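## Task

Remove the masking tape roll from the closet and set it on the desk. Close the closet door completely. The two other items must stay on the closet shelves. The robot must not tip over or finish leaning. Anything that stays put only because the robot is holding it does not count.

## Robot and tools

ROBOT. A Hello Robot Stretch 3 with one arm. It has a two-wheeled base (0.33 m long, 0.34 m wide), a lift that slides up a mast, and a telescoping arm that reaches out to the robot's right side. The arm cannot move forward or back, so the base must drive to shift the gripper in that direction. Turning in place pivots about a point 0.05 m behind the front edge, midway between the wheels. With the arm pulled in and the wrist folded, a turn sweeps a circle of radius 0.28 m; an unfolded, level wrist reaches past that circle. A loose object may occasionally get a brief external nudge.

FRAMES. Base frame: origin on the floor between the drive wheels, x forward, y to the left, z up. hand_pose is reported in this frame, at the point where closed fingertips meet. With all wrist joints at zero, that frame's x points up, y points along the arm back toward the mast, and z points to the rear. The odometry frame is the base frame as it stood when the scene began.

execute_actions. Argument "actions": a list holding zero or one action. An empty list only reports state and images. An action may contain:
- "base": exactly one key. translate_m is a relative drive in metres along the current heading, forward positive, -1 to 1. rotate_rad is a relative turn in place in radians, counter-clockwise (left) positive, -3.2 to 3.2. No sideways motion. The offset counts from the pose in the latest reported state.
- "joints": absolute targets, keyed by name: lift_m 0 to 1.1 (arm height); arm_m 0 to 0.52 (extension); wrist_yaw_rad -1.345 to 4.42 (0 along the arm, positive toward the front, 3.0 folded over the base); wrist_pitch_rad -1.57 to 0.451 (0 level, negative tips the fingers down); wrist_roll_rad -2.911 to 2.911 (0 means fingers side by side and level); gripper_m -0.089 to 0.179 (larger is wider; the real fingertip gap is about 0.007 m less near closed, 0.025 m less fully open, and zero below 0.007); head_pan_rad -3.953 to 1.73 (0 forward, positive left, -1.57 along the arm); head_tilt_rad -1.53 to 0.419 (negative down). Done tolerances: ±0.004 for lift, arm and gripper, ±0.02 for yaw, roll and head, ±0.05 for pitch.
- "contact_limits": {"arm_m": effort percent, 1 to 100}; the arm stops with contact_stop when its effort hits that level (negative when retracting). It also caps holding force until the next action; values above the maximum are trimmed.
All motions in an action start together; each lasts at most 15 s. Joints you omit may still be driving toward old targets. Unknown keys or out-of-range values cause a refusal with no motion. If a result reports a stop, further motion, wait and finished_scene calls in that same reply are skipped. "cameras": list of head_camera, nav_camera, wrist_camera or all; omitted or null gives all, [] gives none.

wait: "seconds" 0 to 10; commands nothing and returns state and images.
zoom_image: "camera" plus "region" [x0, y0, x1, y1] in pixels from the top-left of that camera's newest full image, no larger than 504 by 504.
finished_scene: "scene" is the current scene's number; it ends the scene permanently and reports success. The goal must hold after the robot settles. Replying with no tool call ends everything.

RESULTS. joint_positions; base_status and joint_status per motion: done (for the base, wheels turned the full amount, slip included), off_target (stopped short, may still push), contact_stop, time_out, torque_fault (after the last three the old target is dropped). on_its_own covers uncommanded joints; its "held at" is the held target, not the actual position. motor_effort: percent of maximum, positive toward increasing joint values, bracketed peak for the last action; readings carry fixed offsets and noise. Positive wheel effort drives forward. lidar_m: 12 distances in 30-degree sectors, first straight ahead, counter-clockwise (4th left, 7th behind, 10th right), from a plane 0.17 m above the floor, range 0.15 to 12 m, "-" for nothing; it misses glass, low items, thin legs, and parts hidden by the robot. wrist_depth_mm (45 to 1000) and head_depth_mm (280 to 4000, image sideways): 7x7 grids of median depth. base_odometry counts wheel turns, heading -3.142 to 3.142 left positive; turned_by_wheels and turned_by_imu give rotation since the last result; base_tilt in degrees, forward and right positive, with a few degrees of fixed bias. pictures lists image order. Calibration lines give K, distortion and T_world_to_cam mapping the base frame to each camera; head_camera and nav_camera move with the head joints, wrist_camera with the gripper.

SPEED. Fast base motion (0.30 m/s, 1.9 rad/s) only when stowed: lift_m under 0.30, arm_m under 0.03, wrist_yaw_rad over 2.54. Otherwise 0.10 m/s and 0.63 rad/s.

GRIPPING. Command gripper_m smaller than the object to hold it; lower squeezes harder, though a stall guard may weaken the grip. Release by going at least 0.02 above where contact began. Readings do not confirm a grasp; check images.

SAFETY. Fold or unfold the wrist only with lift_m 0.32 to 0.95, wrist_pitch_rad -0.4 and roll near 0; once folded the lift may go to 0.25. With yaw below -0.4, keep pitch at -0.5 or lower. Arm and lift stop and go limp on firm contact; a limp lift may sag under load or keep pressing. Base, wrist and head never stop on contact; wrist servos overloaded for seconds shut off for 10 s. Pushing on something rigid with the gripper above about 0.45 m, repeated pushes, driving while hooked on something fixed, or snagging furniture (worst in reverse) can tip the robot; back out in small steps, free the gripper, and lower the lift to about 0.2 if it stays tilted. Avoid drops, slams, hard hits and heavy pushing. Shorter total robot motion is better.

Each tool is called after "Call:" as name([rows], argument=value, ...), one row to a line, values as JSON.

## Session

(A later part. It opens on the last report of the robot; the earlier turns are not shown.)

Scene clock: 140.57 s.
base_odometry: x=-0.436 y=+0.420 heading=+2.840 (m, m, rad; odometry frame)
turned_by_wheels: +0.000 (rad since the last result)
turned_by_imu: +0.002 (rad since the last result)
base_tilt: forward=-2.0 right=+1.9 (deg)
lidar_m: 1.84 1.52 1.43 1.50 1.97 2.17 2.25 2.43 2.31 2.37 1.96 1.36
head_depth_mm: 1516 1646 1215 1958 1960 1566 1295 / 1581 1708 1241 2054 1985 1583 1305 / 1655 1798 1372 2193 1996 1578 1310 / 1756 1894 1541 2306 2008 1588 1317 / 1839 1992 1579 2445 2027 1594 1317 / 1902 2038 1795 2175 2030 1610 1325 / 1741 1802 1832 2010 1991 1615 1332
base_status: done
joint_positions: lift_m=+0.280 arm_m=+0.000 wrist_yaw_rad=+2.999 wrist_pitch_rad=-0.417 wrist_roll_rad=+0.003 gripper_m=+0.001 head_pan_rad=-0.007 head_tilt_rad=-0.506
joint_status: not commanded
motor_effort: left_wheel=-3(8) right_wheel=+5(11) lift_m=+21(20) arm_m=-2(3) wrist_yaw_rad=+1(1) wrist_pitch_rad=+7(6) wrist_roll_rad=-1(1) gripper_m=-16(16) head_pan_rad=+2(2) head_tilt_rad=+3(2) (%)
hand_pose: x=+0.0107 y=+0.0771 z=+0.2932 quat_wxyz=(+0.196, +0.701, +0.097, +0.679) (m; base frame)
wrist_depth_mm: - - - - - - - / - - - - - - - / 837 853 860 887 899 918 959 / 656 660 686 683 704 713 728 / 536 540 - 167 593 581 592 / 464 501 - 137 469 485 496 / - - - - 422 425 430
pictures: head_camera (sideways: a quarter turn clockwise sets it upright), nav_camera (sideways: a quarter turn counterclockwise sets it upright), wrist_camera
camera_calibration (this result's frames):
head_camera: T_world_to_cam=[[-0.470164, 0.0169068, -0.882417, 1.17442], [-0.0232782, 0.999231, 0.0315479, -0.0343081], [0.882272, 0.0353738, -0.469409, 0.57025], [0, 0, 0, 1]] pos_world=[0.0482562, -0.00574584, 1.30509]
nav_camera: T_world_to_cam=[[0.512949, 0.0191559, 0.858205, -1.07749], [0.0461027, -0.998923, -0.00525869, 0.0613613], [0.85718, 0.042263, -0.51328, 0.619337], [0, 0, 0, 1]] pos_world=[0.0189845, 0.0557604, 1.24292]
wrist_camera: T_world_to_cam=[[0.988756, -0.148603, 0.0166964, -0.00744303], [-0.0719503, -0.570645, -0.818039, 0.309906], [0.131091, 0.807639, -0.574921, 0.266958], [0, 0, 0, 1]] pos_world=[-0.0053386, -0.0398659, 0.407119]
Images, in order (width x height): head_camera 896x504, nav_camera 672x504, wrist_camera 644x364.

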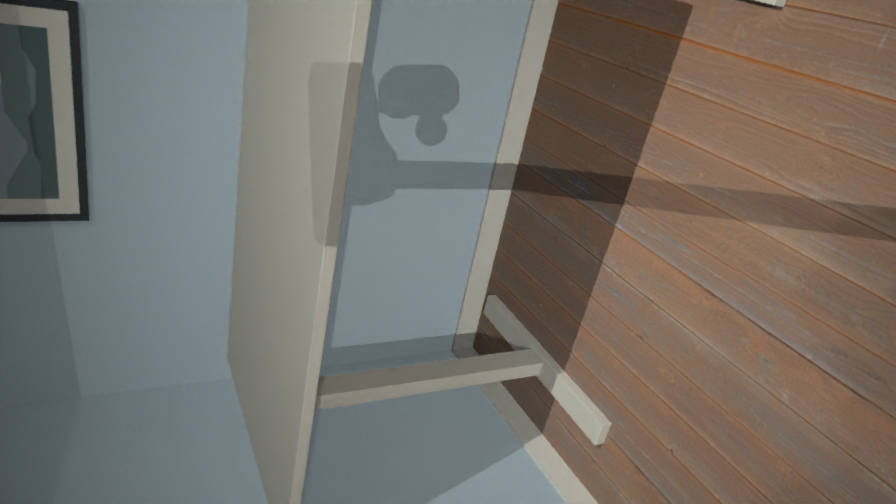

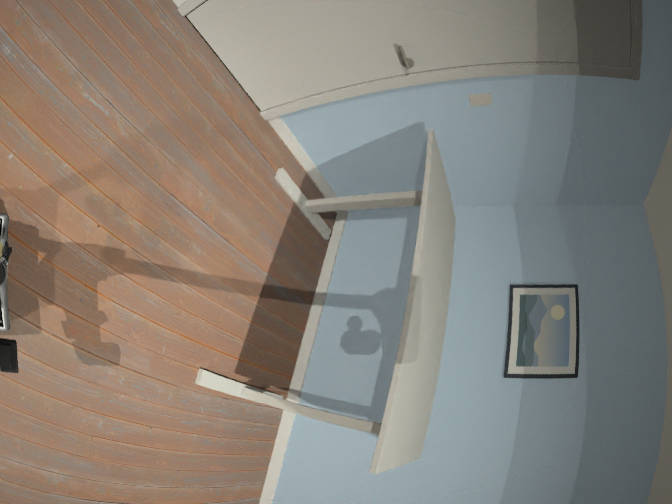

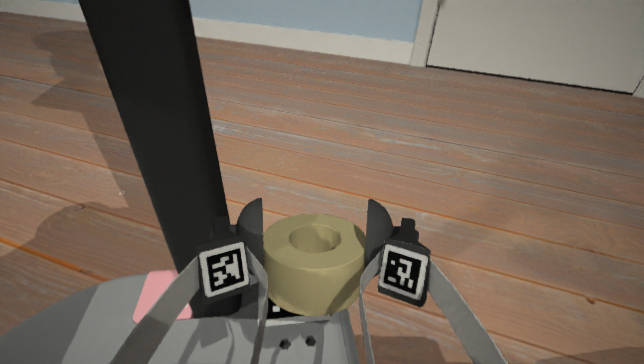

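Call:
execute_actions([
  {"base":{"translate_m":0.55}},
], cameras=[])

Call:
execute_actions([
  {"base":{"rotate_rad":1.06},"joints":{"lift_m":0.93,"head_pan_rad":-1.57,"head_tilt_rad":-0.6}},
], cameras=[])

Call:
execute_actions([
  {"joints":{"wrist_yaw_rad":0,"wrist_pitch_rad":-0.3}},
])

Scene clock: 144.40 s.
base_odometry: x=-0.961 y=+0.584 heading=+2.840 (m, m, rad; odometry frame)
turned_by_wheels: +0.000 (rad since the last result)
turned_by_imu: +0.001 (rad since the last result)
base_tilt: forward=-1.9 right=+1.8 (deg)
lidar_m: 1.40 1.28 1.19 1.22 1.63 2.67 2.75 2.70 2.56 2.05 0.91 0.91
head_depth_mm: 1104 1195 1120 720 1546 1563 1299 / 1155 1257 1138 728 1665 1570 1299 / 1199 1322 1152 734 1763 1574 1307 / 1276 1392 1167 742 1865 1586 1312 / 1348 1476 1188 789 1952 1605 1321 / 1418 1558 1205 847 1774 1602 1327 / 1425 1498 1219 913 1723 1619 1335
base_status: done
joint_positions: lift_m=+0.280 arm_m=+0.000 wrist_yaw_rad=+2.999 wrist_pitch_rad=-0.417 wrist_roll_rad=+0.003 gripper_m=+0.001 head_pan_rad=-0.007 head_tilt_rad=-0.506
joint_status: not commanded
motor_effort: left_wheel=-2(8) right_wheel=+4(11) lift_m=+21(21) arm_m=-3(2) wrist_yaw_rad=+1(1) wrist_pitch_rad=+6(6) wrist_roll_rad=-1(1) gripper_m=-17(16) head_pan_rad=+2(2) head_tilt_rad=+2(2) (%)
hand_pose: x=+0.0106 y=+0.0771 z=+0.2932 quat_wxyz=(+0.196, +0.701, +0.097, +0.679) (m; base frame)
wrist_depth_mm: - - - - - - 947 / - - - - - - - / 827 828 882 876 905 936 939 / 663 662 686 688 699 709 723 / 541 544 - 166 601 580 589 / 467 500 - 137 466 488 498 / - - - - 419 423 429
pictures: none
No camera images: the call's "cameras" was empty. Leave "cameras" out to get every camera's image.

Scene clock: 151.13 s.
base_odometry: x=-0.961 y=+0.584 heading=-2.383 (m, m, rad; odometry frame)
turned_by_wheels: +1.060 (rad since the last result)
turned_by_imu: +1.078 (rad since the last result)
base_tilt: forward=-2.0 right=+1.8 (deg)
lidar_m: 1.19 1.22 1.66 2.67 2.76 2.68 2.56 2.01 0.91 0.91 1.40 1.27
head_depth_mm: 1135 1235 866 641 1733 - - / 1143 1230 878 647 1645 1302 - / 1133 1235 889 652 1737 1552 - / 1133 1230 900 659 1721 1569 - / 1134 1227 913 666 1720 1564 - / 1138 1232 925 670 1727 1494 1284 / 1135 1243 934 677 1740 1494 1263
base_status: done
joint_positions: lift_m=+0.930 arm_m=+0.000 wrist_yaw_rad=+2.999 wrist_pitch_rad=-0.418 wrist_roll_rad=+0.003 gripper_m=+0.001 head_pan_rad=-1.563 head_tilt_rad=-0.593
joint_status: all done
motor_effort: left_wheel=-3(10) right_wheel=+5(10) lift_m=+33(35) arm_m=-3(3) wrist_yaw_rad=+1(1) wrist_pitch_rad=+7(7) wrist_roll_rad=-1(1) gripper_m=-16(16) head_pan_rad=-3(31) head_tilt_rad=-2(10) (%)
hand_pose: x=+0.0106 y=+0.0770 z=+0.9424 quat_wxyz=(+0.196, +0.701, +0.097, +0.679) (m; base frame)
wrist_depth_mm: - - - - - - - / - - - - - - - / - - - - - - - / - - - - - - - / - - - 166 - - - / - - - 137 - - - / - - - - - - -
pictures: none
No camera images: the call's "cameras" was empty. Leave "cameras" out to get every camera's image.

Scene clock: 153.63 s.
base_odometry: x=-0.961 y=+0.584 heading=-2.383 (m, m, rad; odometry frame)
turned_by_wheels: +0.000 (rad since the last result)
turned_by_imu: +0.001 (rad since the last result)
base_tilt: forward=-2.0 right=+1.8 (deg)
lidar_m: 1.19 1.23 1.66 2.67 2.77 2.68 2.56 2.01 0.91 0.91 1.40 1.27
head_depth_mm: 1140 1232 867 641 1725 - - / 1139 1235 876 647 1197 - - / 1131 1233 888 652 1731 - - / 1132 1233 898 658 1716 1481 1246 / 1136 1230 912 664 1726 1488 1253 / 1133 1228 923 671 1732 1498 1262 / 1135 1245 935 676 1746 1506 1261
base_status: not commanded
joint_positions: lift_m=+0.930 arm_m=+0.000 wrist_yaw_rad=+0.002 wrist_pitch_rad=-0.327 wrist_roll_rad=+0.002 gripper_m=+0.001 head_pan_rad=-1.563 head_tilt_rad=-0.593
joint_status: all done
motor_effort: left_wheel=-3(3) right_wheel=+4(4) lift_m=+33(33) arm_m=-2(3) wrist_yaw_rad=-1(0) wrist_pitch_rad=+10(11) wrist_roll_rad=-1(1) gripper_m=-16(16) head_pan_rad=-3(3) head_tilt_rad=-2(2) (%)
hand_pose: x=-0.0211 y=-0.3801 z=+0.9633 quat_wxyz=(+0.697, +0.116, -0.698, -0.115) (m; base frame)
wrist_depth_mm: 894 934 970 977 985 - - / 437 448 469 493 508 532 - / 306 304 306 311 322 329 341 / - - - - - - - / - - - 166 - - - / - - - 137 - - - / - - - - - - -
pictures: head_camera (sideways: a quarter turn clockwise sets it upright), nav_camera (sideways: a quarter turn counterclockwise sets it upright), wrist_camera
camera_calibration (this result's frames):
head_camera: T_world_to_cam=[[0.00935306, 0.545031, -0.838364, 1.11405], [0.998799, 0.0352289, 0.0340457, -0.043791], [0.0480906, -0.837676, -0.544047, 0.672451], [0, 0, 0, 1]] pos_world=[0.000980075, -0.0423506, 1.30131]
nav_camera: T_world_to_cam=[[0.0273216, -0.58502, 0.810559, -1.0124], [-0.998136, -0.0602377, -0.00983224, 0.0736845], [0.0545783, -0.808779, -0.585575, 0.718291], [0, 0, 0, 1]] pos_world=[0.0620045, -0.00689759, 1.24195]
wrist_camera: T_world_to_cam=[[-0.999847, 0.00596045, 0.0164582, -0.0381085], [-0.011288, 0.499063, -0.866492, 1.04947], [-0.0133784, -0.866545, -0.49892, 0.312965], [0, 0, 0, 1]] pos_world=[-0.0220693, -0.252328, 1.06613]
Images, in order (width x height): head_camera 896x504, nav_camera 672x504, wrist_camera 644x364.

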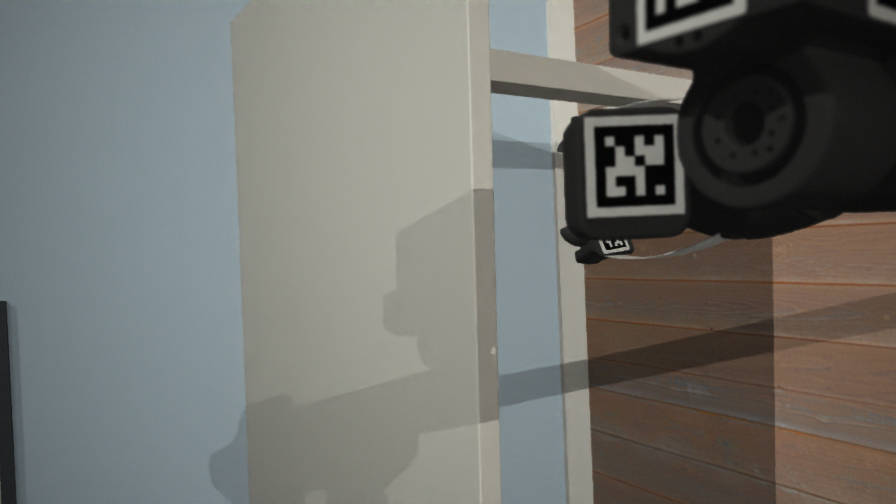

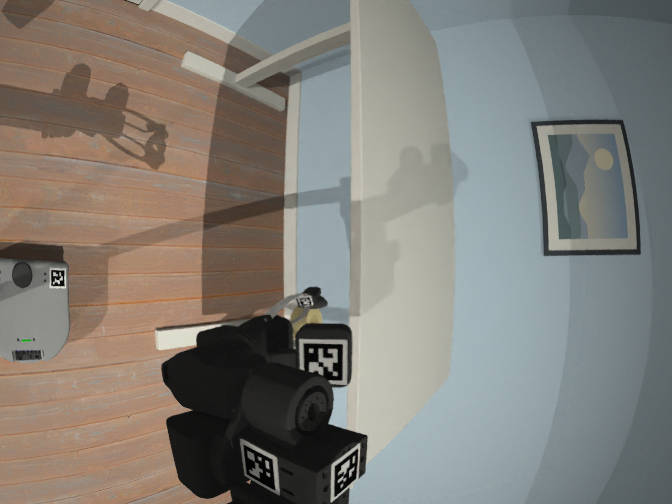

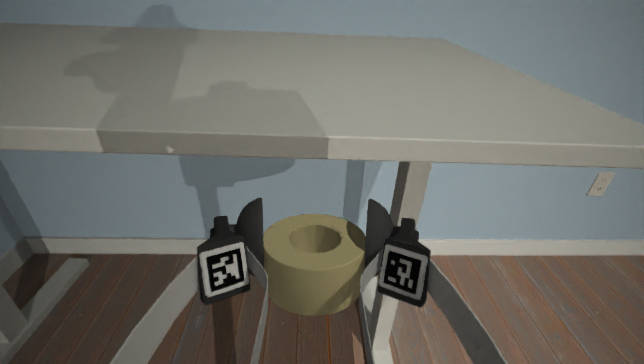

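Call:
execute_actions([
  {"joints":{"wrist_pitch_rad":-0.15,"lift_m":0.94,"arm_m":0.05}},
], cameras=[])

Call:
execute_actions([
  {"joints":{"arm_m":0.30}},
], cameras=["wrist_camera"])

Scene clock: 155.37 s.
base_odometry: x=-0.961 y=+0.584 heading=-2.383 (m, m, rad; odometry frame)
turned_by_wheels: +0.000 (rad since the last result)
turned_by_imu: +0.000 (rad since the last result)
base_tilt: forward=-1.9 right=+1.8 (deg)
lidar_m: 1.19 1.23 1.67 2.67 2.77 2.69 2.55 2.01 0.91 0.91 1.40 1.27
head_depth_mm: 1139 1236 865 641 - - - / 1136 1238 880 647 - - 1162 / 1137 1235 889 667 - - 1190 / 1136 1227 898 658 1732 1486 1253 / 1134 1230 912 665 1715 1484 1250 / 1134 1229 921 672 1723 1503 1257 / 1135 1241 935 675 1737 1503 1269
base_status: not commanded
joint_positions: lift_m=+0.940 arm_m=+0.050 wrist_yaw_rad=+0.001 wrist_pitch_rad=-0.179 wrist_roll_rad=+0.002 gripper_m=+0.001 head_pan_rad=-1.563 head_tilt_rad=-0.593
joint_status: all done
motor_effort: left_wheel=-3(3) right_wheel=+5(5) lift_m=+33(35) arm_m=+3(2) wrist_yaw_rad=-1(1) wrist_pitch_rad=+11(12) wrist_roll_rad=-1(1) gripper_m=-16(16) head_pan_rad=-3(3) head_tilt_rad=-3(2) (%)
hand_pose: x=-0.0212 y=-0.4426 z=+1.0091 quat_wxyz=(+0.704, +0.064, -0.705, -0.063) (m; base frame)
wrist_depth_mm: 947 929 932 960 976 984 986 / 978 985 995 - - - - / 539 558 578 602 633 - - / 350 354 362 370 384 391 434 / 270 274 276 166 291 278 284 / - - - 137 - - - / - - - - - - -
pictures: none
No camera images: the call's "cameras" was empty. Leave "cameras" out to get every camera's image.

Scene clock: 158.43 s.
base_odometry: x=-0.961 y=+0.584 heading=-2.383 (m, m, rad; odometry frame)
turned_by_wheels: +0.000 (rad since the last result)
turned_by_imu: +0.001 (rad since the last result)
base_tilt: forward=-2.0 right=+1.9 (deg)
lidar_m: 1.19 1.23 1.66 2.67 2.77 2.68 2.56 2.02 0.91 0.91 1.40 1.27
head_depth_mm: 1140 1240 - 615 1693 1452 1224 / 1139 1234 - 599 1632 1344 1225 / 1138 1230 - 600 1726 1466 1245 / 1134 1235 953 657 1720 1473 1249 / 1133 1224 909 664 1729 1487 1248 / 1138 1226 918 671 1729 1491 1260 / 1129 1247 934 675 1740 1498 1260
base_status: not commanded
joint_positions: lift_m=+0.940 arm_m=+0.300 wrist_yaw_rad=+0.001 wrist_pitch_rad=-0.178 wrist_roll_rad=+0.002 gripper_m=+0.001 head_pan_rad=-1.563 head_tilt_rad=-0.593
joint_status: all done
motor_effort: left_wheel=-3(3) right_wheel=+5(5) lift_m=+33(34) arm_m=+3(4) wrist_yaw_rad=+0(0) wrist_pitch_rad=+11(11) wrist_roll_rad=-1(0) gripper_m=-16(16) head_pan_rad=-3(3) head_tilt_rad=-2(3) (%)
hand_pose: x=-0.0214 y=-0.6927 z=+1.0094 quat_wxyz=(+0.704, +0.063, -0.705, -0.063) (m; base frame)
wrist_depth_mm: 720 723 718 732 733 734 747 / 751 760 763 769 786 787 799 / 539 551 573 596 624 812 854 / 345 352 359 370 382 390 433 / 254 258 277 166 289 278 283 / 201 203 190 137 202 217 220 / 166 167 170 172 174 178 178
pictures: wrist_camera
camera_calibration (this result's frames):
wrist_camera: T_world_to_cam=[[-0.99984, 0.00958237, 0.0151149, -0.0334281], [-0.0105797, 0.364715, -0.931059, 1.21753], [-0.0144344, -0.93107, -0.364556, -0.115234], [0, 0, 0, 1]] pos_world=[-0.022205, -0.551021, 1.09208]
Images, in order (width x height): wrist_camera 644x364.

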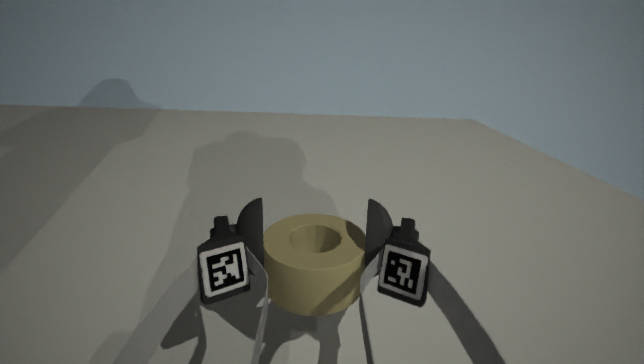

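Call:
execute_actions([
  {"joints":{"lift_m":0.903}},
], cameras=["wrist_camera"])

Call:
execute_actions([
  {"joints":{"gripper_m":0.1}},
], cameras=["wrist_camera"])

Call:
execute_actions([
  {"joints":{"lift_m":0.93,"arm_m":0.0}},
], cameras=["wrist_camera"])

Scene clock: 159.93 s.
base_odometry: x=-0.961 y=+0.584 heading=-2.383 (m, m, rad; odometry frame)
turned_by_wheels: +0.000 (rad since the last result)
turned_by_imu: +0.000 (rad since the last result)
base_tilt: forward=-1.9 right=+1.9 (deg)
lidar_m: 1.19 1.22 1.66 2.67 2.76 2.69 2.56 2.01 0.91 0.91 1.40 1.27
head_depth_mm: 1137 1235 922 - 1677 1459 1224 / 1138 1237 998 - 1635 1353 1224 / 1132 1229 1003 - 1730 1463 1245 / 1137 1231 925 657 1729 1479 1244 / 1134 1233 911 665 1719 1485 1252 / 1134 1230 920 671 1731 1492 1253 / 1134 1249 934 678 1728 1505 1270
base_status: not commanded
joint_positions: lift_m=+0.903 arm_m=+0.300 wrist_yaw_rad=+0.001 wrist_pitch_rad=-0.170 wrist_roll_rad=+0.002 gripper_m=+0.001 head_pan_rad=-1.563 head_tilt_rad=-0.593
joint_status: all done
motor_effort: left_wheel=-3(3) right_wheel=+5(4) lift_m=+20(27) arm_m=+3(3) wrist_yaw_rad=+0(0) wrist_pitch_rad=+8(11) wrist_roll_rad=-1(1) gripper_m=-16(16) head_pan_rad=-3(3) head_tilt_rad=-2(3) (%)
hand_pose: x=-0.0213 y=-0.6932 z=+0.9750 quat_wxyz=(+0.704, +0.060, -0.705, -0.060) (m; base frame)
wrist_depth_mm: 721 715 715 722 747 741 768 / 741 755 768 783 780 793 797 / 414 431 453 470 492 512 859 / 266 271 278 285 293 300 310 / 195 197 212 165 216 213 218 / 153 156 146 137 155 165 167 / 127 128 129 131 132 134 136
pictures: wrist_camera
camera_calibration (this result's frames):
wrist_camera: T_world_to_cam=[[-0.99984, 0.00969964, 0.015032, -0.0327405], [-0.0105745, 0.357324, -0.933921, 1.1834], [-0.01443, -0.93393, -0.357164, -0.137452], [0, 0, 0, 1]] pos_world=[-0.0222049, -0.55091, 1.0566]
Images, in order (width x height): wrist_camera 644x364.

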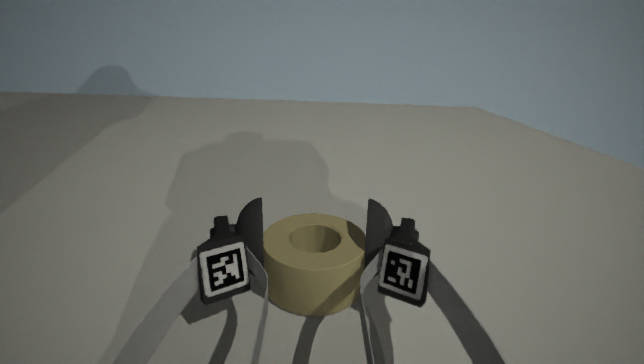

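Scene clock: 161.43 s.
base_odometry: x=-0.961 y=+0.584 heading=-2.383 (m, m, rad; odometry frame)
turned_by_wheels: +0.000 (rad since the last result)
turned_by_imu: +0.000 (rad since the last result)
base_tilt: forward=-1.9 right=+1.9 (deg)
lidar_m: 1.19 1.23 1.66 2.67 2.77 2.69 2.56 2.02 0.91 0.91 1.40 1.27
head_depth_mm: 1142 1232 924 - 1671 1452 1228 / 1138 1234 997 - 1645 1348 1217 / 1139 1232 1008 - 1731 1459 1239 / 1135 1229 954 657 1730 1479 1249 / 1133 1235 910 663 1720 1473 1249 / 1134 1224 919 670 1726 1490 1259 / 1132 1248 934 674 1740 1504 1265
base_status: not commanded
joint_positions: lift_m=+0.903 arm_m=+0.300 wrist_yaw_rad=+0.000 wrist_pitch_rad=-0.169 wrist_roll_rad=+0.002 gripper_m=+0.100 head_pan_rad=-1.563 head_tilt_rad=-0.593
joint_status: all done
motor_effort: left_wheel=-3(3) right_wheel=+5(5) lift_m=+19(19) arm_m=+3(3) wrist_yaw_rad=+1(0) wrist_pitch_rad=+7(8) wrist_roll_rad=-1(1) gripper_m=+1(80) head_pan_rad=-3(3) head_tilt_rad=-2(2) (%)
hand_pose: x=-0.0216 y=-0.6933 z=+0.9752 quat_wxyz=(+0.704, +0.060, -0.705, -0.060) (m; base frame)
wrist_depth_mm: 714 711 724 727 746 754 754 / 743 754 768 781 784 795 799 / 420 433 450 473 490 517 857 / 268 272 280 286 292 301 312 / 195 198 202 167 214 214 217 / 154 155 152 141 156 166 167 / 131 128 129 131 133 134 135
pictures: wrist_camera
camera_calibration (this result's frames):
wrist_camera: T_world_to_cam=[[-0.99983, 0.0106411, 0.0150256, -0.032315], [-0.0102414, 0.35676, -0.93414, 1.18338], [-0.0153008, -0.934136, -0.35659, -0.13816], [0, 0, 0, 1]] pos_world=[-0.0223039, -0.5509, 1.05667]
Images, in order (width x height): wrist_camera 644x364.

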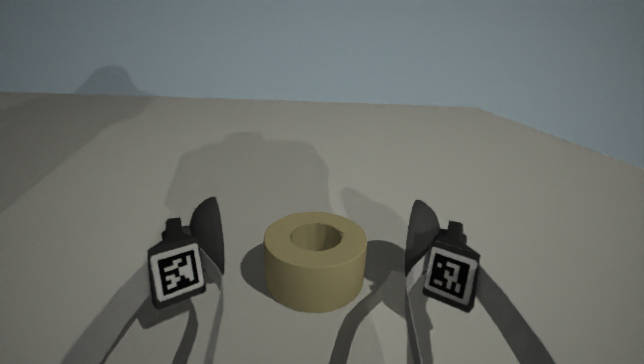

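Scene clock: 164.87 s.
base_odometry: x=-0.961 y=+0.584 heading=-2.383 (m, m, rad; odometry frame)
turned_by_wheels: +0.000 (rad since the last result)
turned_by_imu: +0.001 (rad since the last result)
base_tilt: forward=-1.9 right=+1.8 (deg)
lidar_m: 1.19 1.23 1.66 2.67 2.76 2.68 2.56 2.01 0.91 0.90 1.40 1.27
head_depth_mm: 1142 1240 869 642 1732 - - / 1142 1238 875 646 1175 - - / 1141 1230 890 652 1703 - - / 1137 1234 900 659 1705 1474 1241 / 1134 1233 910 664 1725 1488 1254 / 1132 1228 921 670 1726 1489 1264 / 1132 1249 932 676 1744 1507 1266
base_status: not commanded
joint_positions: lift_m=+0.930 arm_m=+0.000 wrist_yaw_rad=+0.000 wrist_pitch_rad=-0.169 wrist_roll_rad=+0.002 gripper_m=+0.100 head_pan_rad=-1.563 head_tilt_rad=-0.593
joint_status: all done
motor_effort: left_wheel=-3(3) right_wheel=+5(4) lift_m=+32(30) arm_m=-3(4) wrist_yaw_rad=+1(1) wrist_pitch_rad=+7(7) wrist_roll_rad=-1(1) gripper_m=+0(0) head_pan_rad=-3(3) head_tilt_rad=-3(2) (%)
hand_pose: x=-0.0216 y=-0.3937 z=+1.0015 quat_wxyz=(+0.704, +0.060, -0.705, -0.060) (m; base frame)
wrist_depth_mm: 965 969 980 - - - - / - - - - - - - / 521 542 563 595 622 - - / 332 341 348 359 366 377 389 / - - - - 529 - - / - - - - - - - / - - - - - - -
pictures: wrist_camera
camera_calibration (this result's frames):
wrist_camera: T_world_to_cam=[[-0.999831, 0.0106112, 0.0150282, -0.0359051], [-0.0102545, 0.35676, -0.93414, 1.10113], [-0.0152738, -0.934136, -0.35659, 0.151031], [0, 0, 0, 1]] pos_world=[-0.0223007, -0.251373, 1.083]
Images, in order (width x height): wrist_camera 644x364.

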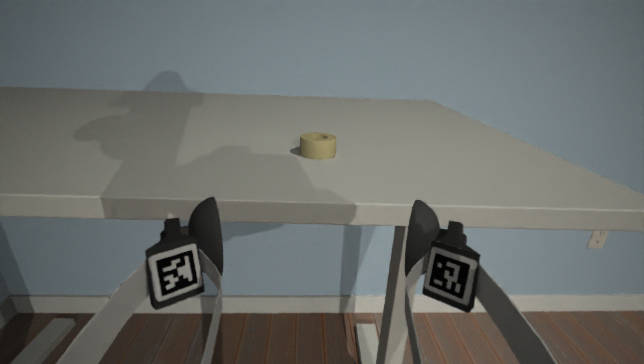

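Call:
execute_actions([
  {"joints":{"wrist_pitch_rad":-0.4,"wrist_yaw_rad":3.0,"gripper_m":0.0}},
], cameras=[])

Call:
execute_actions([
  {"base":{"rotate_rad":1.977},"joints":{"lift_m":0.29}},
], cameras=[])

Call:
execute_actions([
  {"base":{"translate_m":1.0}},
], cameras=[])

Call:
execute_actions([
  {"base":{"translate_m":0.9}},
], cameras=[])

Call:
execute_actions([
  {"base":{"translate_m":0.375},"joints":{"lift_m":0.7}},
], cameras=[])

Call:
execute_actions([
  {"base":{"rotate_rad":1.11},"joints":{"lift_m":0.935,"wrist_yaw_rad":0,"head_tilt_rad":-0.5}},
], cameras=[])

Call:
execute_actions([
  {"joints":{"wrist_pitch_rad":0,"wrist_roll_rad":1.57,"arm_m":0.08}},
])

Scene clock: 168.17 s.
base_odometry: x=-0.961 y=+0.584 heading=-2.383 (m, m, rad; odometry frame)
turned_by_wheels: +0.000 (rad since the last result)
turned_by_imu: +0.001 (rad since the last result)
base_tilt: forward=-2.0 right=+1.7 (deg)
lidar_m: 1.19 1.23 1.66 2.67 2.77 2.68 2.56 2.01 0.91 0.91 1.41 1.27
head_depth_mm: 1140 1235 870 642 1719 - - / 1138 1238 877 648 1640 1302 - / 1142 1239 886 653 1735 1564 - / 1135 1239 897 658 1730 1565 - / 1137 1226 912 666 1726 1569 - / 1135 1231 926 670 1721 1494 1282 / 1137 1246 934 678 1736 1510 1269
base_status: not commanded
joint_positions: lift_m=+0.930 arm_m=+0.000 wrist_yaw_rad=+2.998 wrist_pitch_rad=-0.413 wrist_roll_rad=+0.002 gripper_m=+0.000 head_pan_rad=-1.563 head_tilt_rad=-0.593
joint_status: all done
motor_effort: left_wheel=-2(2) right_wheel=+4(4) lift_m=+33(33) arm_m=-2(3) wrist_yaw_rad=+1(5) wrist_pitch_rad=+5(6) wrist_roll_rad=-1(1) gripper_m=-2(79) head_pan_rad=-3(3) head_tilt_rad=-2(3) (%)
hand_pose: x=+0.0109 y=+0.0776 z=+0.9435 quat_wxyz=(+0.195, +0.701, +0.095, +0.679) (m; base frame)
wrist_depth_mm: - - - - - - - / - - - - - - - / - - - - - - - / - - - - - - - / - - - - - - - / - - - - - - - / - - - - - - -
pictures: none
No camera images: the call's "cameras" was empty. Leave "cameras" out to get every camera's image.

Scene clock: 174.83 s.
base_odometry: x=-0.961 y=+0.584 heading=-0.406 (m, m, rad; odometry frame)
turned_by_wheels: +1.977 (rad since the last result)
turned_by_imu: +2.010 (rad since the last result)
base_tilt: forward=-2.0 right=+1.8 (deg)
lidar_m: 2.72 2.79 2.56 2.30 1.49 0.91 1.37 1.30 1.19 1.21 1.52 2.67
head_depth_mm: 962 1050 1158 1291 1451 1450 1226 / 996 1090 1206 1357 1533 1461 1239 / 1034 1139 1266 1423 1633 1464 1236 / 1070 1186 1329 1515 1701 1480 1252 / 1140 1262 1423 1616 1772 1484 1258 / 1187 1333 1504 1720 1836 1500 1261 / 1246 1392 1586 1844 1859 1506 1261
base_status: done
joint_positions: lift_m=+0.290 arm_m=+0.000 wrist_yaw_rad=+2.999 wrist_pitch_rad=-0.414 wrist_roll_rad=+0.002 gripper_m=+0.000 head_pan_rad=-1.563 head_tilt_rad=-0.593
joint_status: all done
motor_effort: left_wheel=-3(7) right_wheel=+5(9) lift_m=+20(31) arm_m=-3(2) wrist_yaw_rad=+2(1) wrist_pitch_rad=+5(6) wrist_roll_rad=-1(1) gripper_m=-2(2) head_pan_rad=-3(3) head_tilt_rad=-2(2) (%)
hand_pose: x=+0.0108 y=+0.0774 z=+0.3038 quat_wxyz=(+0.195, +0.701, +0.096, +0.679) (m; base frame)
wrist_depth_mm: - - - - - - - / - - - - - - - / 842 858 906 909 914 949 973 / 667 685 696 713 719 735 755 / 552 562 596 - 594 598 608 / 470 495 - - 500 499 508 / - - - - 428 434 438
pictures: none
No camera images: the call's "cameras" was empty. Leave "cameras" out to get every camera's image.

Scene clock: 179.93 s.
base_odometry: x=-0.042 y=+0.188 heading=-0.407 (m, m, rad; odometry frame)
turned_by_wheels: +0.000 (rad since the last result)
turned_by_imu: +0.002 (rad since the last result)
base_tilt: forward=-2.0 right=+1.8 (deg)
lidar_m: 1.77 2.39 2.19 2.21 2.51 1.80 2.25 1.71 1.58 1.60 1.98 1.73
head_depth_mm: 1289 1408 1549 1732 1773 1453 1234 / 1337 1462 1624 1811 1793 1466 1240 / 1386 1520 1695 1904 1804 1469 1242 / 1444 1591 1778 2025 1818 1479 1246 / 1497 1663 1865 2125 1824 1486 1250 / 1566 1749 1981 2200 1840 1495 1258 / 1638 1832 2115 2304 1838 1505 1263
base_status: done
joint_positions: lift_m=+0.290 arm_m=+0.000 wrist_yaw_rad=+2.999 wrist_pitch_rad=-0.414 wrist_roll_rad=+0.002 gripper_m=+0.000 head_pan_rad=-1.563 head_tilt_rad=-0.593
joint_status: not commanded
motor_effort: left_wheel=-2(9) right_wheel=+4(12) lift_m=+20(21) arm_m=-2(2) wrist_yaw_rad=+1(1) wrist_pitch_rad=+5(5) wrist_roll_rad=-1(1) gripper_m=-2(1) head_pan_rad=-3(3) head_tilt_rad=-2(4) (%)
hand_pose: x=+0.0107 y=+0.0774 z=+0.3038 quat_wxyz=(+0.195, +0.701, +0.096, +0.679) (m; base frame)
wrist_depth_mm: - - - - - - - / - - - - - - - / 861 877 887 917 903 964 983 / 674 677 709 711 713 741 746 / 554 559 594 - 591 606 606 / 476 494 - - 500 504 511 / - - - - 434 433 441
pictures: none
No camera images: the call's "cameras" was empty. Leave "cameras" out to get every camera's image.

Scene clock: 184.77 s.
base_odometry: x=+0.784 y=-0.168 heading=-0.407 (m, m, rad; odometry frame)
turned_by_wheels: +0.000 (rad since the last result)
turned_by_imu: +0.002 (rad since the last result)
base_tilt: forward=-2.0 right=+1.9 (deg)
lidar_m: 0.92 1.16 1.85 1.87 2.32 3.14 2.68 2.10 1.92 1.94 0.98 0.91
head_depth_mm: 1560 1702 1893 2045 1797 1458 1232 / 1612 1783 1963 2153 1786 1461 1230 / 1681 1860 2071 2228 1803 1470 1241 / 1769 1932 2174 2315 1820 1474 1247 / 1836 2039 2282 2392 1830 1492 1257 / 1924 2132 2409 2402 1836 1501 1263 / 1979 2164 2344 2330 1863 1505 1265
base_status: done
joint_positions: lift_m=+0.290 arm_m=+0.000 wrist_yaw_rad=+2.999 wrist_pitch_rad=-0.414 wrist_roll_rad=+0.002 gripper_m=+0.000 head_pan_rad=-1.563 head_tilt_rad=-0.593
joint_status: not commanded
motor_effort: left_wheel=-3(7) right_wheel=+5(11) lift_m=+21(21) arm_m=-2(3) wrist_yaw_rad=+1(1) wrist_pitch_rad=+6(6) wrist_roll_rad=-1(1) gripper_m=-2(2) head_pan_rad=-3(3) head_tilt_rad=-3(3) (%)
hand_pose: x=+0.0107 y=+0.0774 z=+0.3038 quat_wxyz=(+0.195, +0.701, +0.096, +0.679) (m; base frame)
wrist_depth_mm: - - - - - - - / - - - - - - - / 853 850 893 904 924 964 970 / 663 680 706 710 717 739 756 / 556 567 592 - 600 600 599 / 471 497 - - 503 507 510 / - - - - 431 440 435
pictures: none
No camera images: the call's "cameras" was empty. Leave "cameras" out to get every camera's image.

Scene clock: 189.83 s.
base_odometry: x=+1.129 y=-0.316 heading=-0.407 (m, m, rad; odometry frame)
turned_by_wheels: +0.000 (rad since the last result)
turned_by_imu: +0.001 (rad since the last result)
base_tilt: forward=-2.0 right=+1.9 (deg)
lidar_m: 0.56 0.81 1.71 1.73 2.14 3.50 3.04 2.25 2.06 0.91 0.61 0.56
head_depth_mm: 1680 1819 2035 2178 1775 1453 1232 / 1737 1891 2102 2248 1809 1465 1233 / 1820 2001 2207 2336 1813 1470 1240 / 1892 2092 2321 2345 1817 1479 1242 / 1966 2186 2435 2382 1776 1374 1255 / 1912 1978 890 947 1002 1136 1204 / 689 720 756 829 912 928 986
base_status: done
joint_positions: lift_m=+0.700 arm_m=+0.000 wrist_yaw_rad=+2.999 wrist_pitch_rad=-0.415 wrist_roll_rad=+0.002 gripper_m=+0.000 head_pan_rad=-1.563 head_tilt_rad=-0.593
joint_status: all done
motor_effort: left_wheel=-3(7) right_wheel=+5(12) lift_m=+33(35) arm_m=-2(2) wrist_yaw_rad=+1(1) wrist_pitch_rad=+6(6) wrist_roll_rad=-1(1) gripper_m=-2(2) head_pan_rad=-3(3) head_tilt_rad=-3(2) (%)
hand_pose: x=+0.0106 y=+0.0774 z=+0.7131 quat_wxyz=(+0.195, +0.701, +0.096, +0.679) (m; base frame)
wrist_depth_mm: - - - - - - - / - - - - - - - / - - - - - - - / - - - - - - 801 / - - - - - - 760 / 922 946 - 921 983 980 822 / 802 823 822 837 850 866 883
pictures: none
No camera images: the call's "cameras" was empty. Leave "cameras" out to get every camera's image.

Scene clock: 192.80 s.
base_odometry: x=+1.129 y=-0.316 heading=+0.703 (m, m, rad; odometry frame)
turned_by_wheels: +1.110 (rad since the last result)
turned_by_imu: +1.128 (rad since the last result)
base_tilt: forward=-1.9 right=+1.8 (deg)
lidar_m: 1.71 1.75 2.26 3.06 3.06 2.18 2.06 0.82 0.60 0.56 0.57 0.82
head_depth_mm: 449 488 534 592 663 725 - / 446 485 531 589 658 735 - / 444 483 530 584 654 - - / 442 480 526 581 649 736 842 / 441 478 523 577 644 729 843 / 438 476 520 587 1183 1507 1315 / 442 823 1247 1117 1289 1526 1331
base_status: done
joint_positions: lift_m=+0.935 arm_m=+0.000 wrist_yaw_rad=+0.002 wrist_pitch_rad=-0.415 wrist_roll_rad=+0.002 gripper_m=+0.000 head_pan_rad=-1.563 head_tilt_rad=-0.508
joint_status: all done
motor_effort: left_wheel=-3(8) right_wheel=+5(9) lift_m=+33(31) arm_m=-3(2) wrist_yaw_rad=-1(5) wrist_pitch_rad=+6(6) wrist_roll_rad=+0(1) gripper_m=-2(2) head_pan_rad=-3(3) head_tilt_rad=+3(14) (%)
hand_pose: x=-0.0212 y=-0.3699 z=+0.9480 quat_wxyz=(+0.692, +0.146, -0.692, -0.146) (m; base frame)
wrist_depth_mm: 867 277 277 282 287 292 298 / 668 303 305 309 319 324 329 / - 346 337 343 350 360 366 / 940 958 376 386 395 405 417 / 852 864 421 - 445 463 493 / 975 - 489 533 522 547 561 / 961 - 589 599 622 681 642
pictures: none
No camera images: the call's "cameras" was empty. Leave "cameras" out to get every camera's image.

Scene clock: 194.60 s.
base_odometry: x=+1.129 y=-0.316 heading=+0.703 (m, m, rad; odometry frame)
turned_by_wheels: +0.000 (rad since the last result)
turned_by_imu: +0.000 (rad since the last result)
base_tilt: forward=-1.9 right=+1.8 (deg)
lidar_m: 1.71 1.75 2.27 3.06 3.06 2.18 2.06 0.82 0.59 0.56 0.57 0.81
head_depth_mm: 449 488 535 590 - - - / 446 485 532 587 634 - 898 / 444 482 528 577 - - 892 / 442 481 525 581 639 749 847 / 441 479 523 578 644 728 841 / 438 476 520 588 1185 1512 1324 / 442 824 1243 1121 1280 1527 1329
base_status: not commanded
joint_positions: lift_m=+0.935 arm_m=+0.080 wrist_yaw_rad=+0.001 wrist_pitch_rad=-0.026 wrist_roll_rad=+1.569 gripper_m=+0.000 head_pan_rad=-1.563 head_tilt_rad=-0.508
joint_status: all done
motor_effort: left_wheel=-3(3) right_wheel=+4(4) lift_m=+33(34) arm_m=+3(3) wrist_yaw_rad=-1(1) wrist_pitch_rad=+10(11) wrist_roll_rad=+0(0) gripper_m=-2(2) head_pan_rad=-3(3) head_tilt_rad=+3(3) (%)
hand_pose: x=-0.0210 y=-0.4802 z=+1.0423 quat_wxyz=(+0.001, +0.001, -1.000, -0.014) (m; base frame)
wrist_depth_mm: 216 221 224 227 232 237 241 / 220 224 229 233 238 242 247 / 225 229 233 238 242 246 251 / 230 235 238 242 248 253 258 / 235 239 243 - 254 258 264 / 241 244 247 255 260 264 271 / 245 250 255 260 265 272 279
pictures: head_camera (sideways: a quarter turn clockwise sets it upright), nav_camera (sideways: a quarter turn counterclockwise sets it upright), wrist_camera
camera_calibration (this result's frames):
head_camera: T_world_to_cam=[[0.0100421, 0.471337, -0.881896, 1.17081], [0.998786, 0.0378106, 0.0315813, -0.0405861], [0.0482304, -0.881142, -0.470385, 0.576607], [0, 0, 0, 1]] pos_world=[0.000969493, -0.042239, 1.30504]
nav_camera: T_world_to_cam=[[0.0266404, -0.513565, 0.857637, -1.07378], [-0.998144, -0.0606572, -0.00531737, 0.0678076], [0.0547527, -0.855904, -0.514228, 0.625465], [0, 0, 0, 1]] pos_world=[0.0620419, -0.0120048, 1.24291]
wrist_camera: T_world_to_cam=[[-0.017163, 0.0396928, -0.999065, 1.05653], [0.980733, 0.195139, -0.00909518, 0.149162], [0.194596, -0.979972, -0.0422772, -0.260429], [0, 0, 0, 1]] pos_world=[-0.0774766, -0.326257, 1.04589]
Images, in order (width x height): head_camera 896x504, nav_camera 672x504, wrist_camera 644x364.

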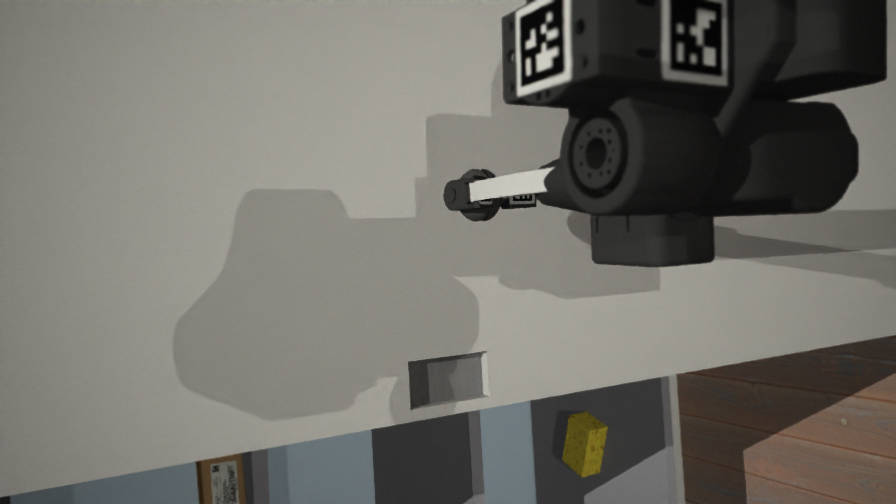

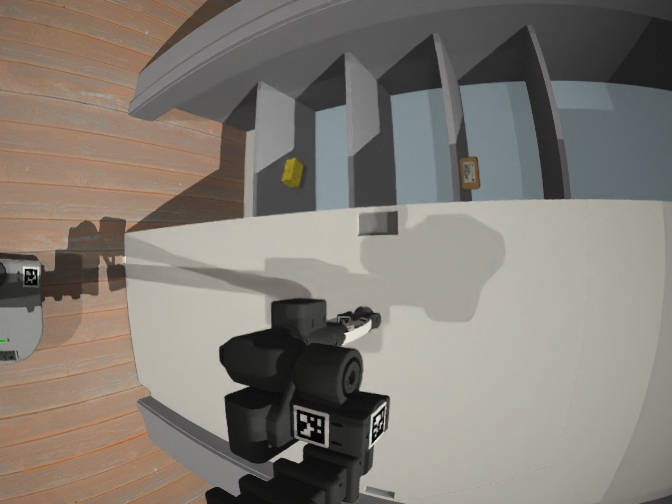

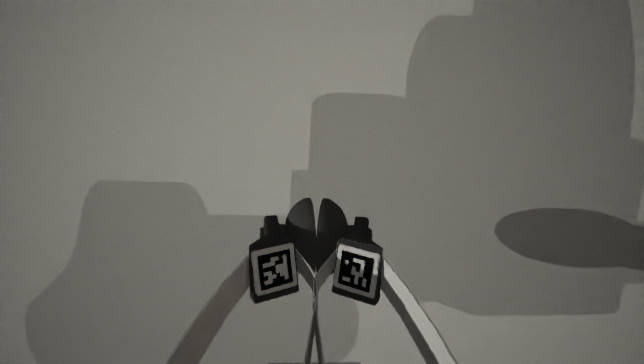

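Call:
execute_actions([
  {"base":{"rotate_rad":0.05}},
], cameras=[])

Call:
execute_actions([
  {"base":{"translate_m":0.133}},
], cameras=["head_camera","wrist_camera"])

Scene clock: 196.13 s.
base_odometry: x=+1.129 y=-0.316 heading=+0.753 (m, m, rad; odometry frame)
turned_by_wheels: +0.050 (rad since the last result)
turned_by_imu: +0.051 (rad since the last result)
base_tilt: forward=-2.0 right=+1.8 (deg)
lidar_m: 1.71 1.77 2.37 3.03 2.98 2.15 2.06 0.78 0.59 0.56 0.89 0.82
head_depth_mm: 441 480 525 581 - - - / 442 480 525 580 628 - 887 / 442 480 525 571 - - 883 / 442 479 525 581 637 748 846 / 442 480 526 590 650 749 1222 / 442 480 548 992 1266 1549 1323 / 1063 1115 1264 1121 1330 1561 1325
base_status: done
joint_positions: lift_m=+0.935 arm_m=+0.080 wrist_yaw_rad=+0.001 wrist_pitch_rad=-0.026 wrist_roll_rad=+1.569 gripper_m=+0.000 head_pan_rad=-1.563 head_tilt_rad=-0.507
joint_status: not commanded
motor_effort: left_wheel=-2(7) right_wheel=+5(8) lift_m=+33(33) arm_m=+3(3) wrist_yaw_rad=-1(0) wrist_pitch_rad=+10(10) wrist_roll_rad=+1(0) gripper_m=-2(2) head_pan_rad=-3(3) head_tilt_rad=+3(4) (%)
hand_pose: x=-0.0211 y=-0.4803 z=+1.0423 quat_wxyz=(+0.001, +0.000, -1.000, -0.014) (m; base frame)
wrist_depth_mm: 209 212 217 220 224 228 234 / 215 219 223 226 229 235 239 / 221 225 228 233 237 242 248 / 229 231 235 240 245 249 254 / 234 238 242 - 252 257 263 / 242 246 250 258 262 265 271 / 248 252 260 275 271 275 281
pictures: none
No camera images: the call's "cameras" was empty. Leave "cameras" out to get every camera's image.

Scene clock: 198.43 s.
base_odometry: x=+1.226 y=-0.225 heading=+0.753 (m, m, rad; odometry frame)
turned_by_wheels: +0.000 (rad since the last result)
turned_by_imu: +0.000 (rad since the last result)
base_tilt: forward=-2.0 right=+1.9 (deg)
lidar_m: 1.58 1.63 2.19 3.08 3.17 2.30 2.19 0.81 0.58 0.56 0.71 0.73
head_depth_mm: 438 477 521 576 - - - / 439 477 522 577 625 - 877 / 439 476 522 576 - - 876 / 1036 876 1229 1028 1303 1495 1312 / 1060 1037 1238 1099 1266 1550 1320 / 1058 1109 1255 1113 1326 1562 1325 / 1061 1115 1260 1123 1325 1469 1330
base_status: done
joint_positions: lift_m=+0.935 arm_m=+0.080 wrist_yaw_rad=+0.001 wrist_pitch_rad=-0.026 wrist_roll_rad=+1.569 gripper_m=+0.000 head_pan_rad=-1.563 head_tilt_rad=-0.507
joint_status: not commanded
motor_effort: left_wheel=-3(4) right_wheel=+4(7) lift_m=+33(34) arm_m=+3(3) wrist_yaw_rad=-1(1) wrist_pitch_rad=+10(10) wrist_roll_rad=+1(0) gripper_m=-2(3) head_pan_rad=-3(3) head_tilt_rad=+3(2) (%)
hand_pose: x=-0.0211 y=-0.4803 z=+1.0423 quat_wxyz=(+0.001, +0.000, -1.000, -0.014) (m; base frame)
wrist_depth_mm: 207 209 212 215 220 225 229 / 212 215 219 224 227 233 236 / 218 221 224 230 234 239 242 / 223 228 231 247 241 245 252 / 571 656 244 - 248 254 259 / 967 757 - - - 898 717 / 921 779 936 - 837 892 952
pictures: head_camera (sideways: a quarter turn clockwise sets it upright), wrist_camera
camera_calibration (this result's frames):
head_camera: T_world_to_cam=[[0.0100424, 0.471266, -0.881934, 1.17086], [0.998786, 0.0378134, 0.0315788, -0.040583], [0.048231, -0.88118, -0.470314, 0.576515], [0, 0, 0, 1]] pos_world=[0.000969506, -0.0422388, 1.30505]
wrist_camera: T_world_to_cam=[[-0.0170446, 0.0395882, -0.999071, 1.05652], [0.980797, 0.194823, -0.00901301, 0.14901], [0.194285, -0.980039, -0.0421486, -0.260606], [0, 0, 0, 1]] pos_world=[-0.0775089, -0.32626, 1.04589]
Images, in order (width x height): head_camera 896x504, wrist_camera 644x364.

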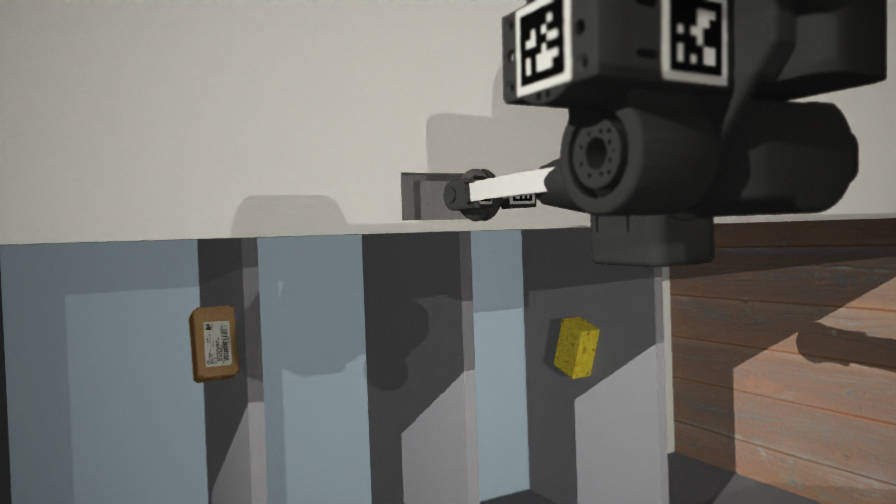

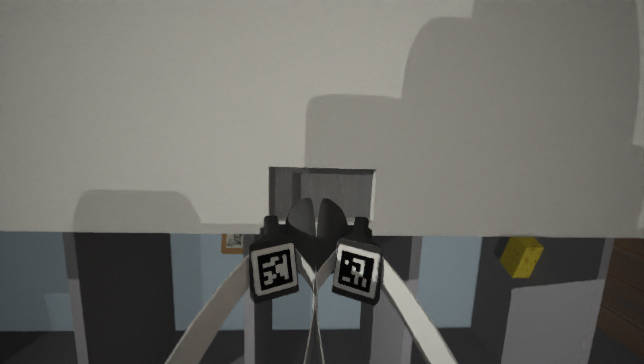

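Call:
execute_actions([
  {"base":{"rotate_rad":0.022}},
], cameras=[])

Call:
execute_actions([
  {"base":{"translate_m":-0.012},"joints":{"arm_m":0.1}},
], cameras=["head_camera"])

Call:
execute_actions([
  {"joints":{"arm_m":0.17},"contact_limits":{"arm_m":10}},
], cameras=["head_camera","wrist_camera"])

Scene clock: 200.77 s.
base_odometry: x=+1.226 y=-0.225 heading=+0.774 (m, m, rad; odometry frame)
turned_by_wheels: +0.022 (rad since the last result)
turned_by_imu: +0.023 (rad since the last result)
base_tilt: forward=-2.0 right=+1.8 (deg)
lidar_m: 1.58 1.64 2.24 3.09 3.09 2.28 2.19 0.79 0.58 0.56 0.72 0.75
head_depth_mm: 435 474 519 571 - - - / 437 474 519 573 621 - 876 / 438 475 520 575 - - 878 / 1049 1030 1246 1087 1358 1505 1309 / 1061 854 1247 1098 1268 1545 1314 / 1065 1111 1259 1108 1322 1557 1321 / 1067 1117 1267 1119 1329 1474 1331
base_status: done
joint_positions: lift_m=+0.935 arm_m=+0.080 wrist_yaw_rad=+0.001 wrist_pitch_rad=-0.026 wrist_roll_rad=+1.569 gripper_m=+0.000 head_pan_rad=-1.563 head_tilt_rad=-0.507
joint_status: not commanded
motor_effort: left_wheel=-2(7) right_wheel=+4(9) lift_m=+33(33) arm_m=+3(3) wrist_yaw_rad=+0(0) wrist_pitch_rad=+10(10) wrist_roll_rad=+0(0) gripper_m=-2(2) head_pan_rad=-3(3) head_tilt_rad=+4(4) (%)
hand_pose: x=-0.0212 y=-0.4803 z=+1.0423 quat_wxyz=(+0.001, +0.000, -1.000, -0.014) (m; base frame)
wrist_depth_mm: 203 207 209 213 218 222 226 / 210 212 217 221 224 228 232 / 217 220 223 228 232 236 241 / 223 226 231 247 241 245 250 / 934 715 967 - 758 810 654 / 966 773 - - - 907 713 / 910 773 905 984 864 890 933
pictures: none
No camera images: the call's "cameras" was empty. Leave "cameras" out to get every camera's image.

Scene clock: 202.33 s.
base_odometry: x=+1.217 y=-0.234 heading=+0.774 (m, m, rad; odometry frame)
turned_by_wheels: +0.000 (rad since the last result)
turned_by_imu: +0.000 (rad since the last result)
base_tilt: forward=-2.0 right=+1.8 (deg)
lidar_m: 1.59 1.65 2.26 3.08 3.11 2.27 2.18 0.79 0.58 0.56 0.72 0.74
head_depth_mm: 437 473 519 565 - - 859 / 437 475 520 566 - - 852 / 438 476 520 572 - - 856 / 1038 877 1230 1027 1349 1536 1300 / 1064 888 1249 1100 1266 1544 1316 / 1067 1116 1260 1109 1324 1559 1323 / 1063 1121 1266 1123 1331 1470 1323
base_status: done
joint_positions: lift_m=+0.935 arm_m=+0.100 wrist_yaw_rad=+0.001 wrist_pitch_rad=-0.026 wrist_roll_rad=+1.569 gripper_m=+0.000 head_pan_rad=-1.563 head_tilt_rad=-0.507
joint_status: all done
motor_effort: left_wheel=-2(8) right_wheel=+4(6) lift_m=+33(33) arm_m=+3(4) wrist_yaw_rad=+0(0) wrist_pitch_rad=+10(10) wrist_roll_rad=+0(1) gripper_m=-2(2) head_pan_rad=-3(3) head_tilt_rad=+3(4) (%)
hand_pose: x=-0.0212 y=-0.5003 z=+1.0423 quat_wxyz=(+0.001, +0.000, -1.000, -0.013) (m; base frame)
wrist_depth_mm: 187 189 191 195 199 202 206 / 192 194 198 202 205 208 213 / 198 201 204 208 211 216 219 / 204 208 212 226 220 223 228 / 212 215 217 - 228 232 236 / 960 770 975 - - 904 700 / 904 758 925 995 828 907 715
pictures: head_camera (sideways: a quarter turn clockwise sets it upright)
camera_calibration (this result's frames):
head_camera: T_world_to_cam=[[0.0100425, 0.471265, -0.881935, 1.17086], [0.998786, 0.0378135, 0.0315788, -0.0405829], [0.048231, -0.881181, -0.470313, 0.576513], [0, 0, 0, 1]] pos_world=[0.000969506, -0.0422388, 1.30505]
Images, in order (width x height): head_camera 896x504.

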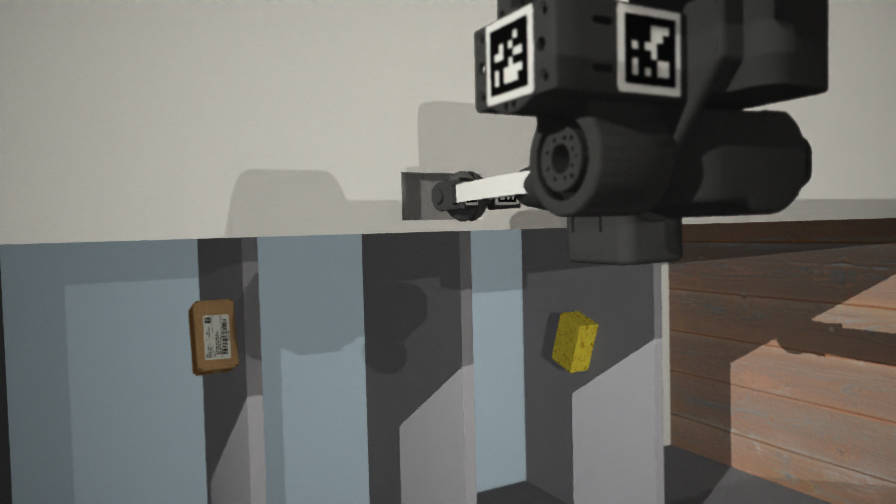

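Scene clock: 204.00 s.
base_odometry: x=+1.217 y=-0.234 heading=+0.774 (m, m, rad; odometry frame)
turned_by_wheels: +0.000 (rad since the last result)
turned_by_imu: -0.001 (rad since the last result)
base_tilt: forward=-2.0 right=+1.8 (deg)
lidar_m: 1.59 1.65 2.25 3.07 3.11 2.26 2.18 0.80 0.58 0.56 0.73 0.74
head_depth_mm: 438 475 520 557 - 753 835 / 438 476 521 558 - 757 839 / 440 477 523 568 - 761 843 / 1032 884 1237 1029 1262 1495 1311 / 1065 1045 1252 1100 1270 1554 1316 / 1063 1115 1262 1111 1322 1559 1329 / 1067 1121 1266 1121 1329 1474 1327
base_status: not commanded
joint_positions: lift_m=+0.935 arm_m=+0.149 wrist_yaw_rad=+0.003 wrist_pitch_rad=-0.026 wrist_roll_rad=+1.569 gripper_m=+0.000 head_pan_rad=-1.563 head_tilt_rad=-0.506
joint_status: arm_m contact_stop (moved +0.049 of +0.070)
on_its_own: arm_m is slack since a contact_stop, until your next command for it (your +0.170 is given up)
motor_effort: left_wheel=-1(4) right_wheel=+2(8) lift_m=+32(33) arm_m=+0(8) wrist_yaw_rad=-2(3) wrist_pitch_rad=+10(10) wrist_roll_rad=+0(0) gripper_m=-2(3) head_pan_rad=-3(3) head_tilt_rad=+3(2) (%)
contact_limits: arm_m 10 (drawing in: default 24, maximum 40; extending or still: default 34, maximum 55)
hand_pose: x=-0.0205 y=-0.5493 z=+1.0425 quat_wxyz=(+0.001, +0.002, -1.000, -0.013) (m; base frame)
wrist_depth_mm: 144 146 148 151 154 157 160 / 149 150 153 156 159 162 165 / 154 156 159 162 164 168 172 / 159 160 164 167 170 174 177 / 164 166 169 - 179 180 184 / 517 665 521 984 536 755 574 / 582 780 869 - 800 893 661
pictures: head_camera (sideways: a quarter turn clockwise sets it upright), wrist_camera
camera_calibration (this result's frames):
head_camera: T_world_to_cam=[[0.0100764, 0.470337, -0.882429, 1.17151], [0.998788, 0.0377896, 0.0315471, -0.0405417], [0.0481844, -0.881677, -0.469386, 0.575308], [0, 0, 0, 1]] pos_world=[0.000967069, -0.0422351, 1.30509]
wrist_camera: T_world_to_cam=[[-0.0169804, 0.0387297, -0.999105, 1.05907], [0.98029, 0.19736, -0.00901006, 0.163183], [0.196835, -0.979566, -0.0413176, -0.328896], [0, 0, 0, 1]] pos_world=[-0.0772446, -0.395399, 1.04601]
Images, in order (width x height): head_camera 896x504, wrist_camera 644x364.

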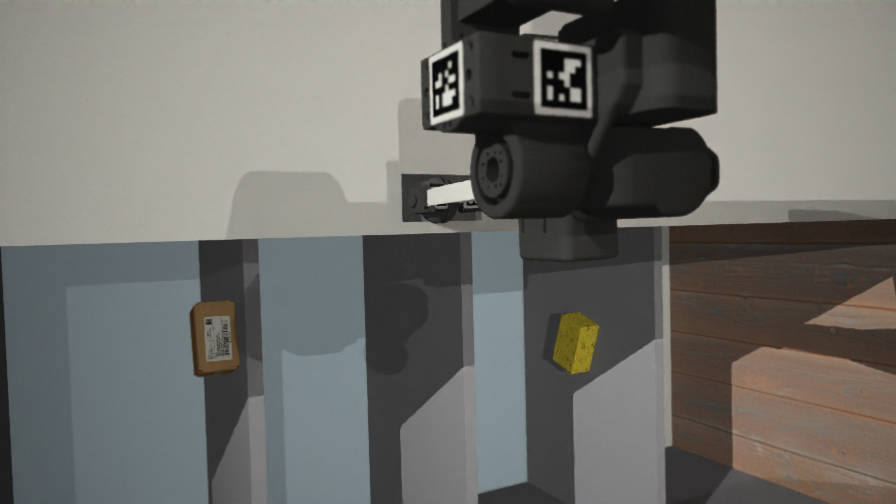

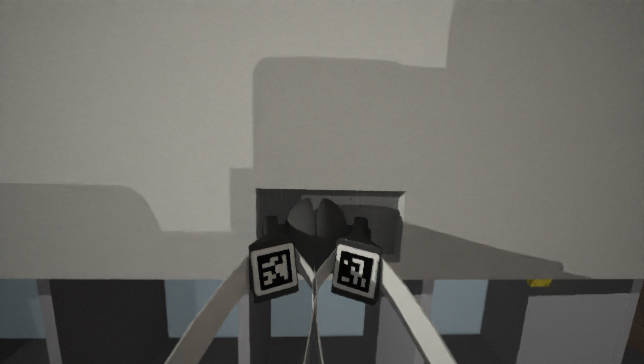

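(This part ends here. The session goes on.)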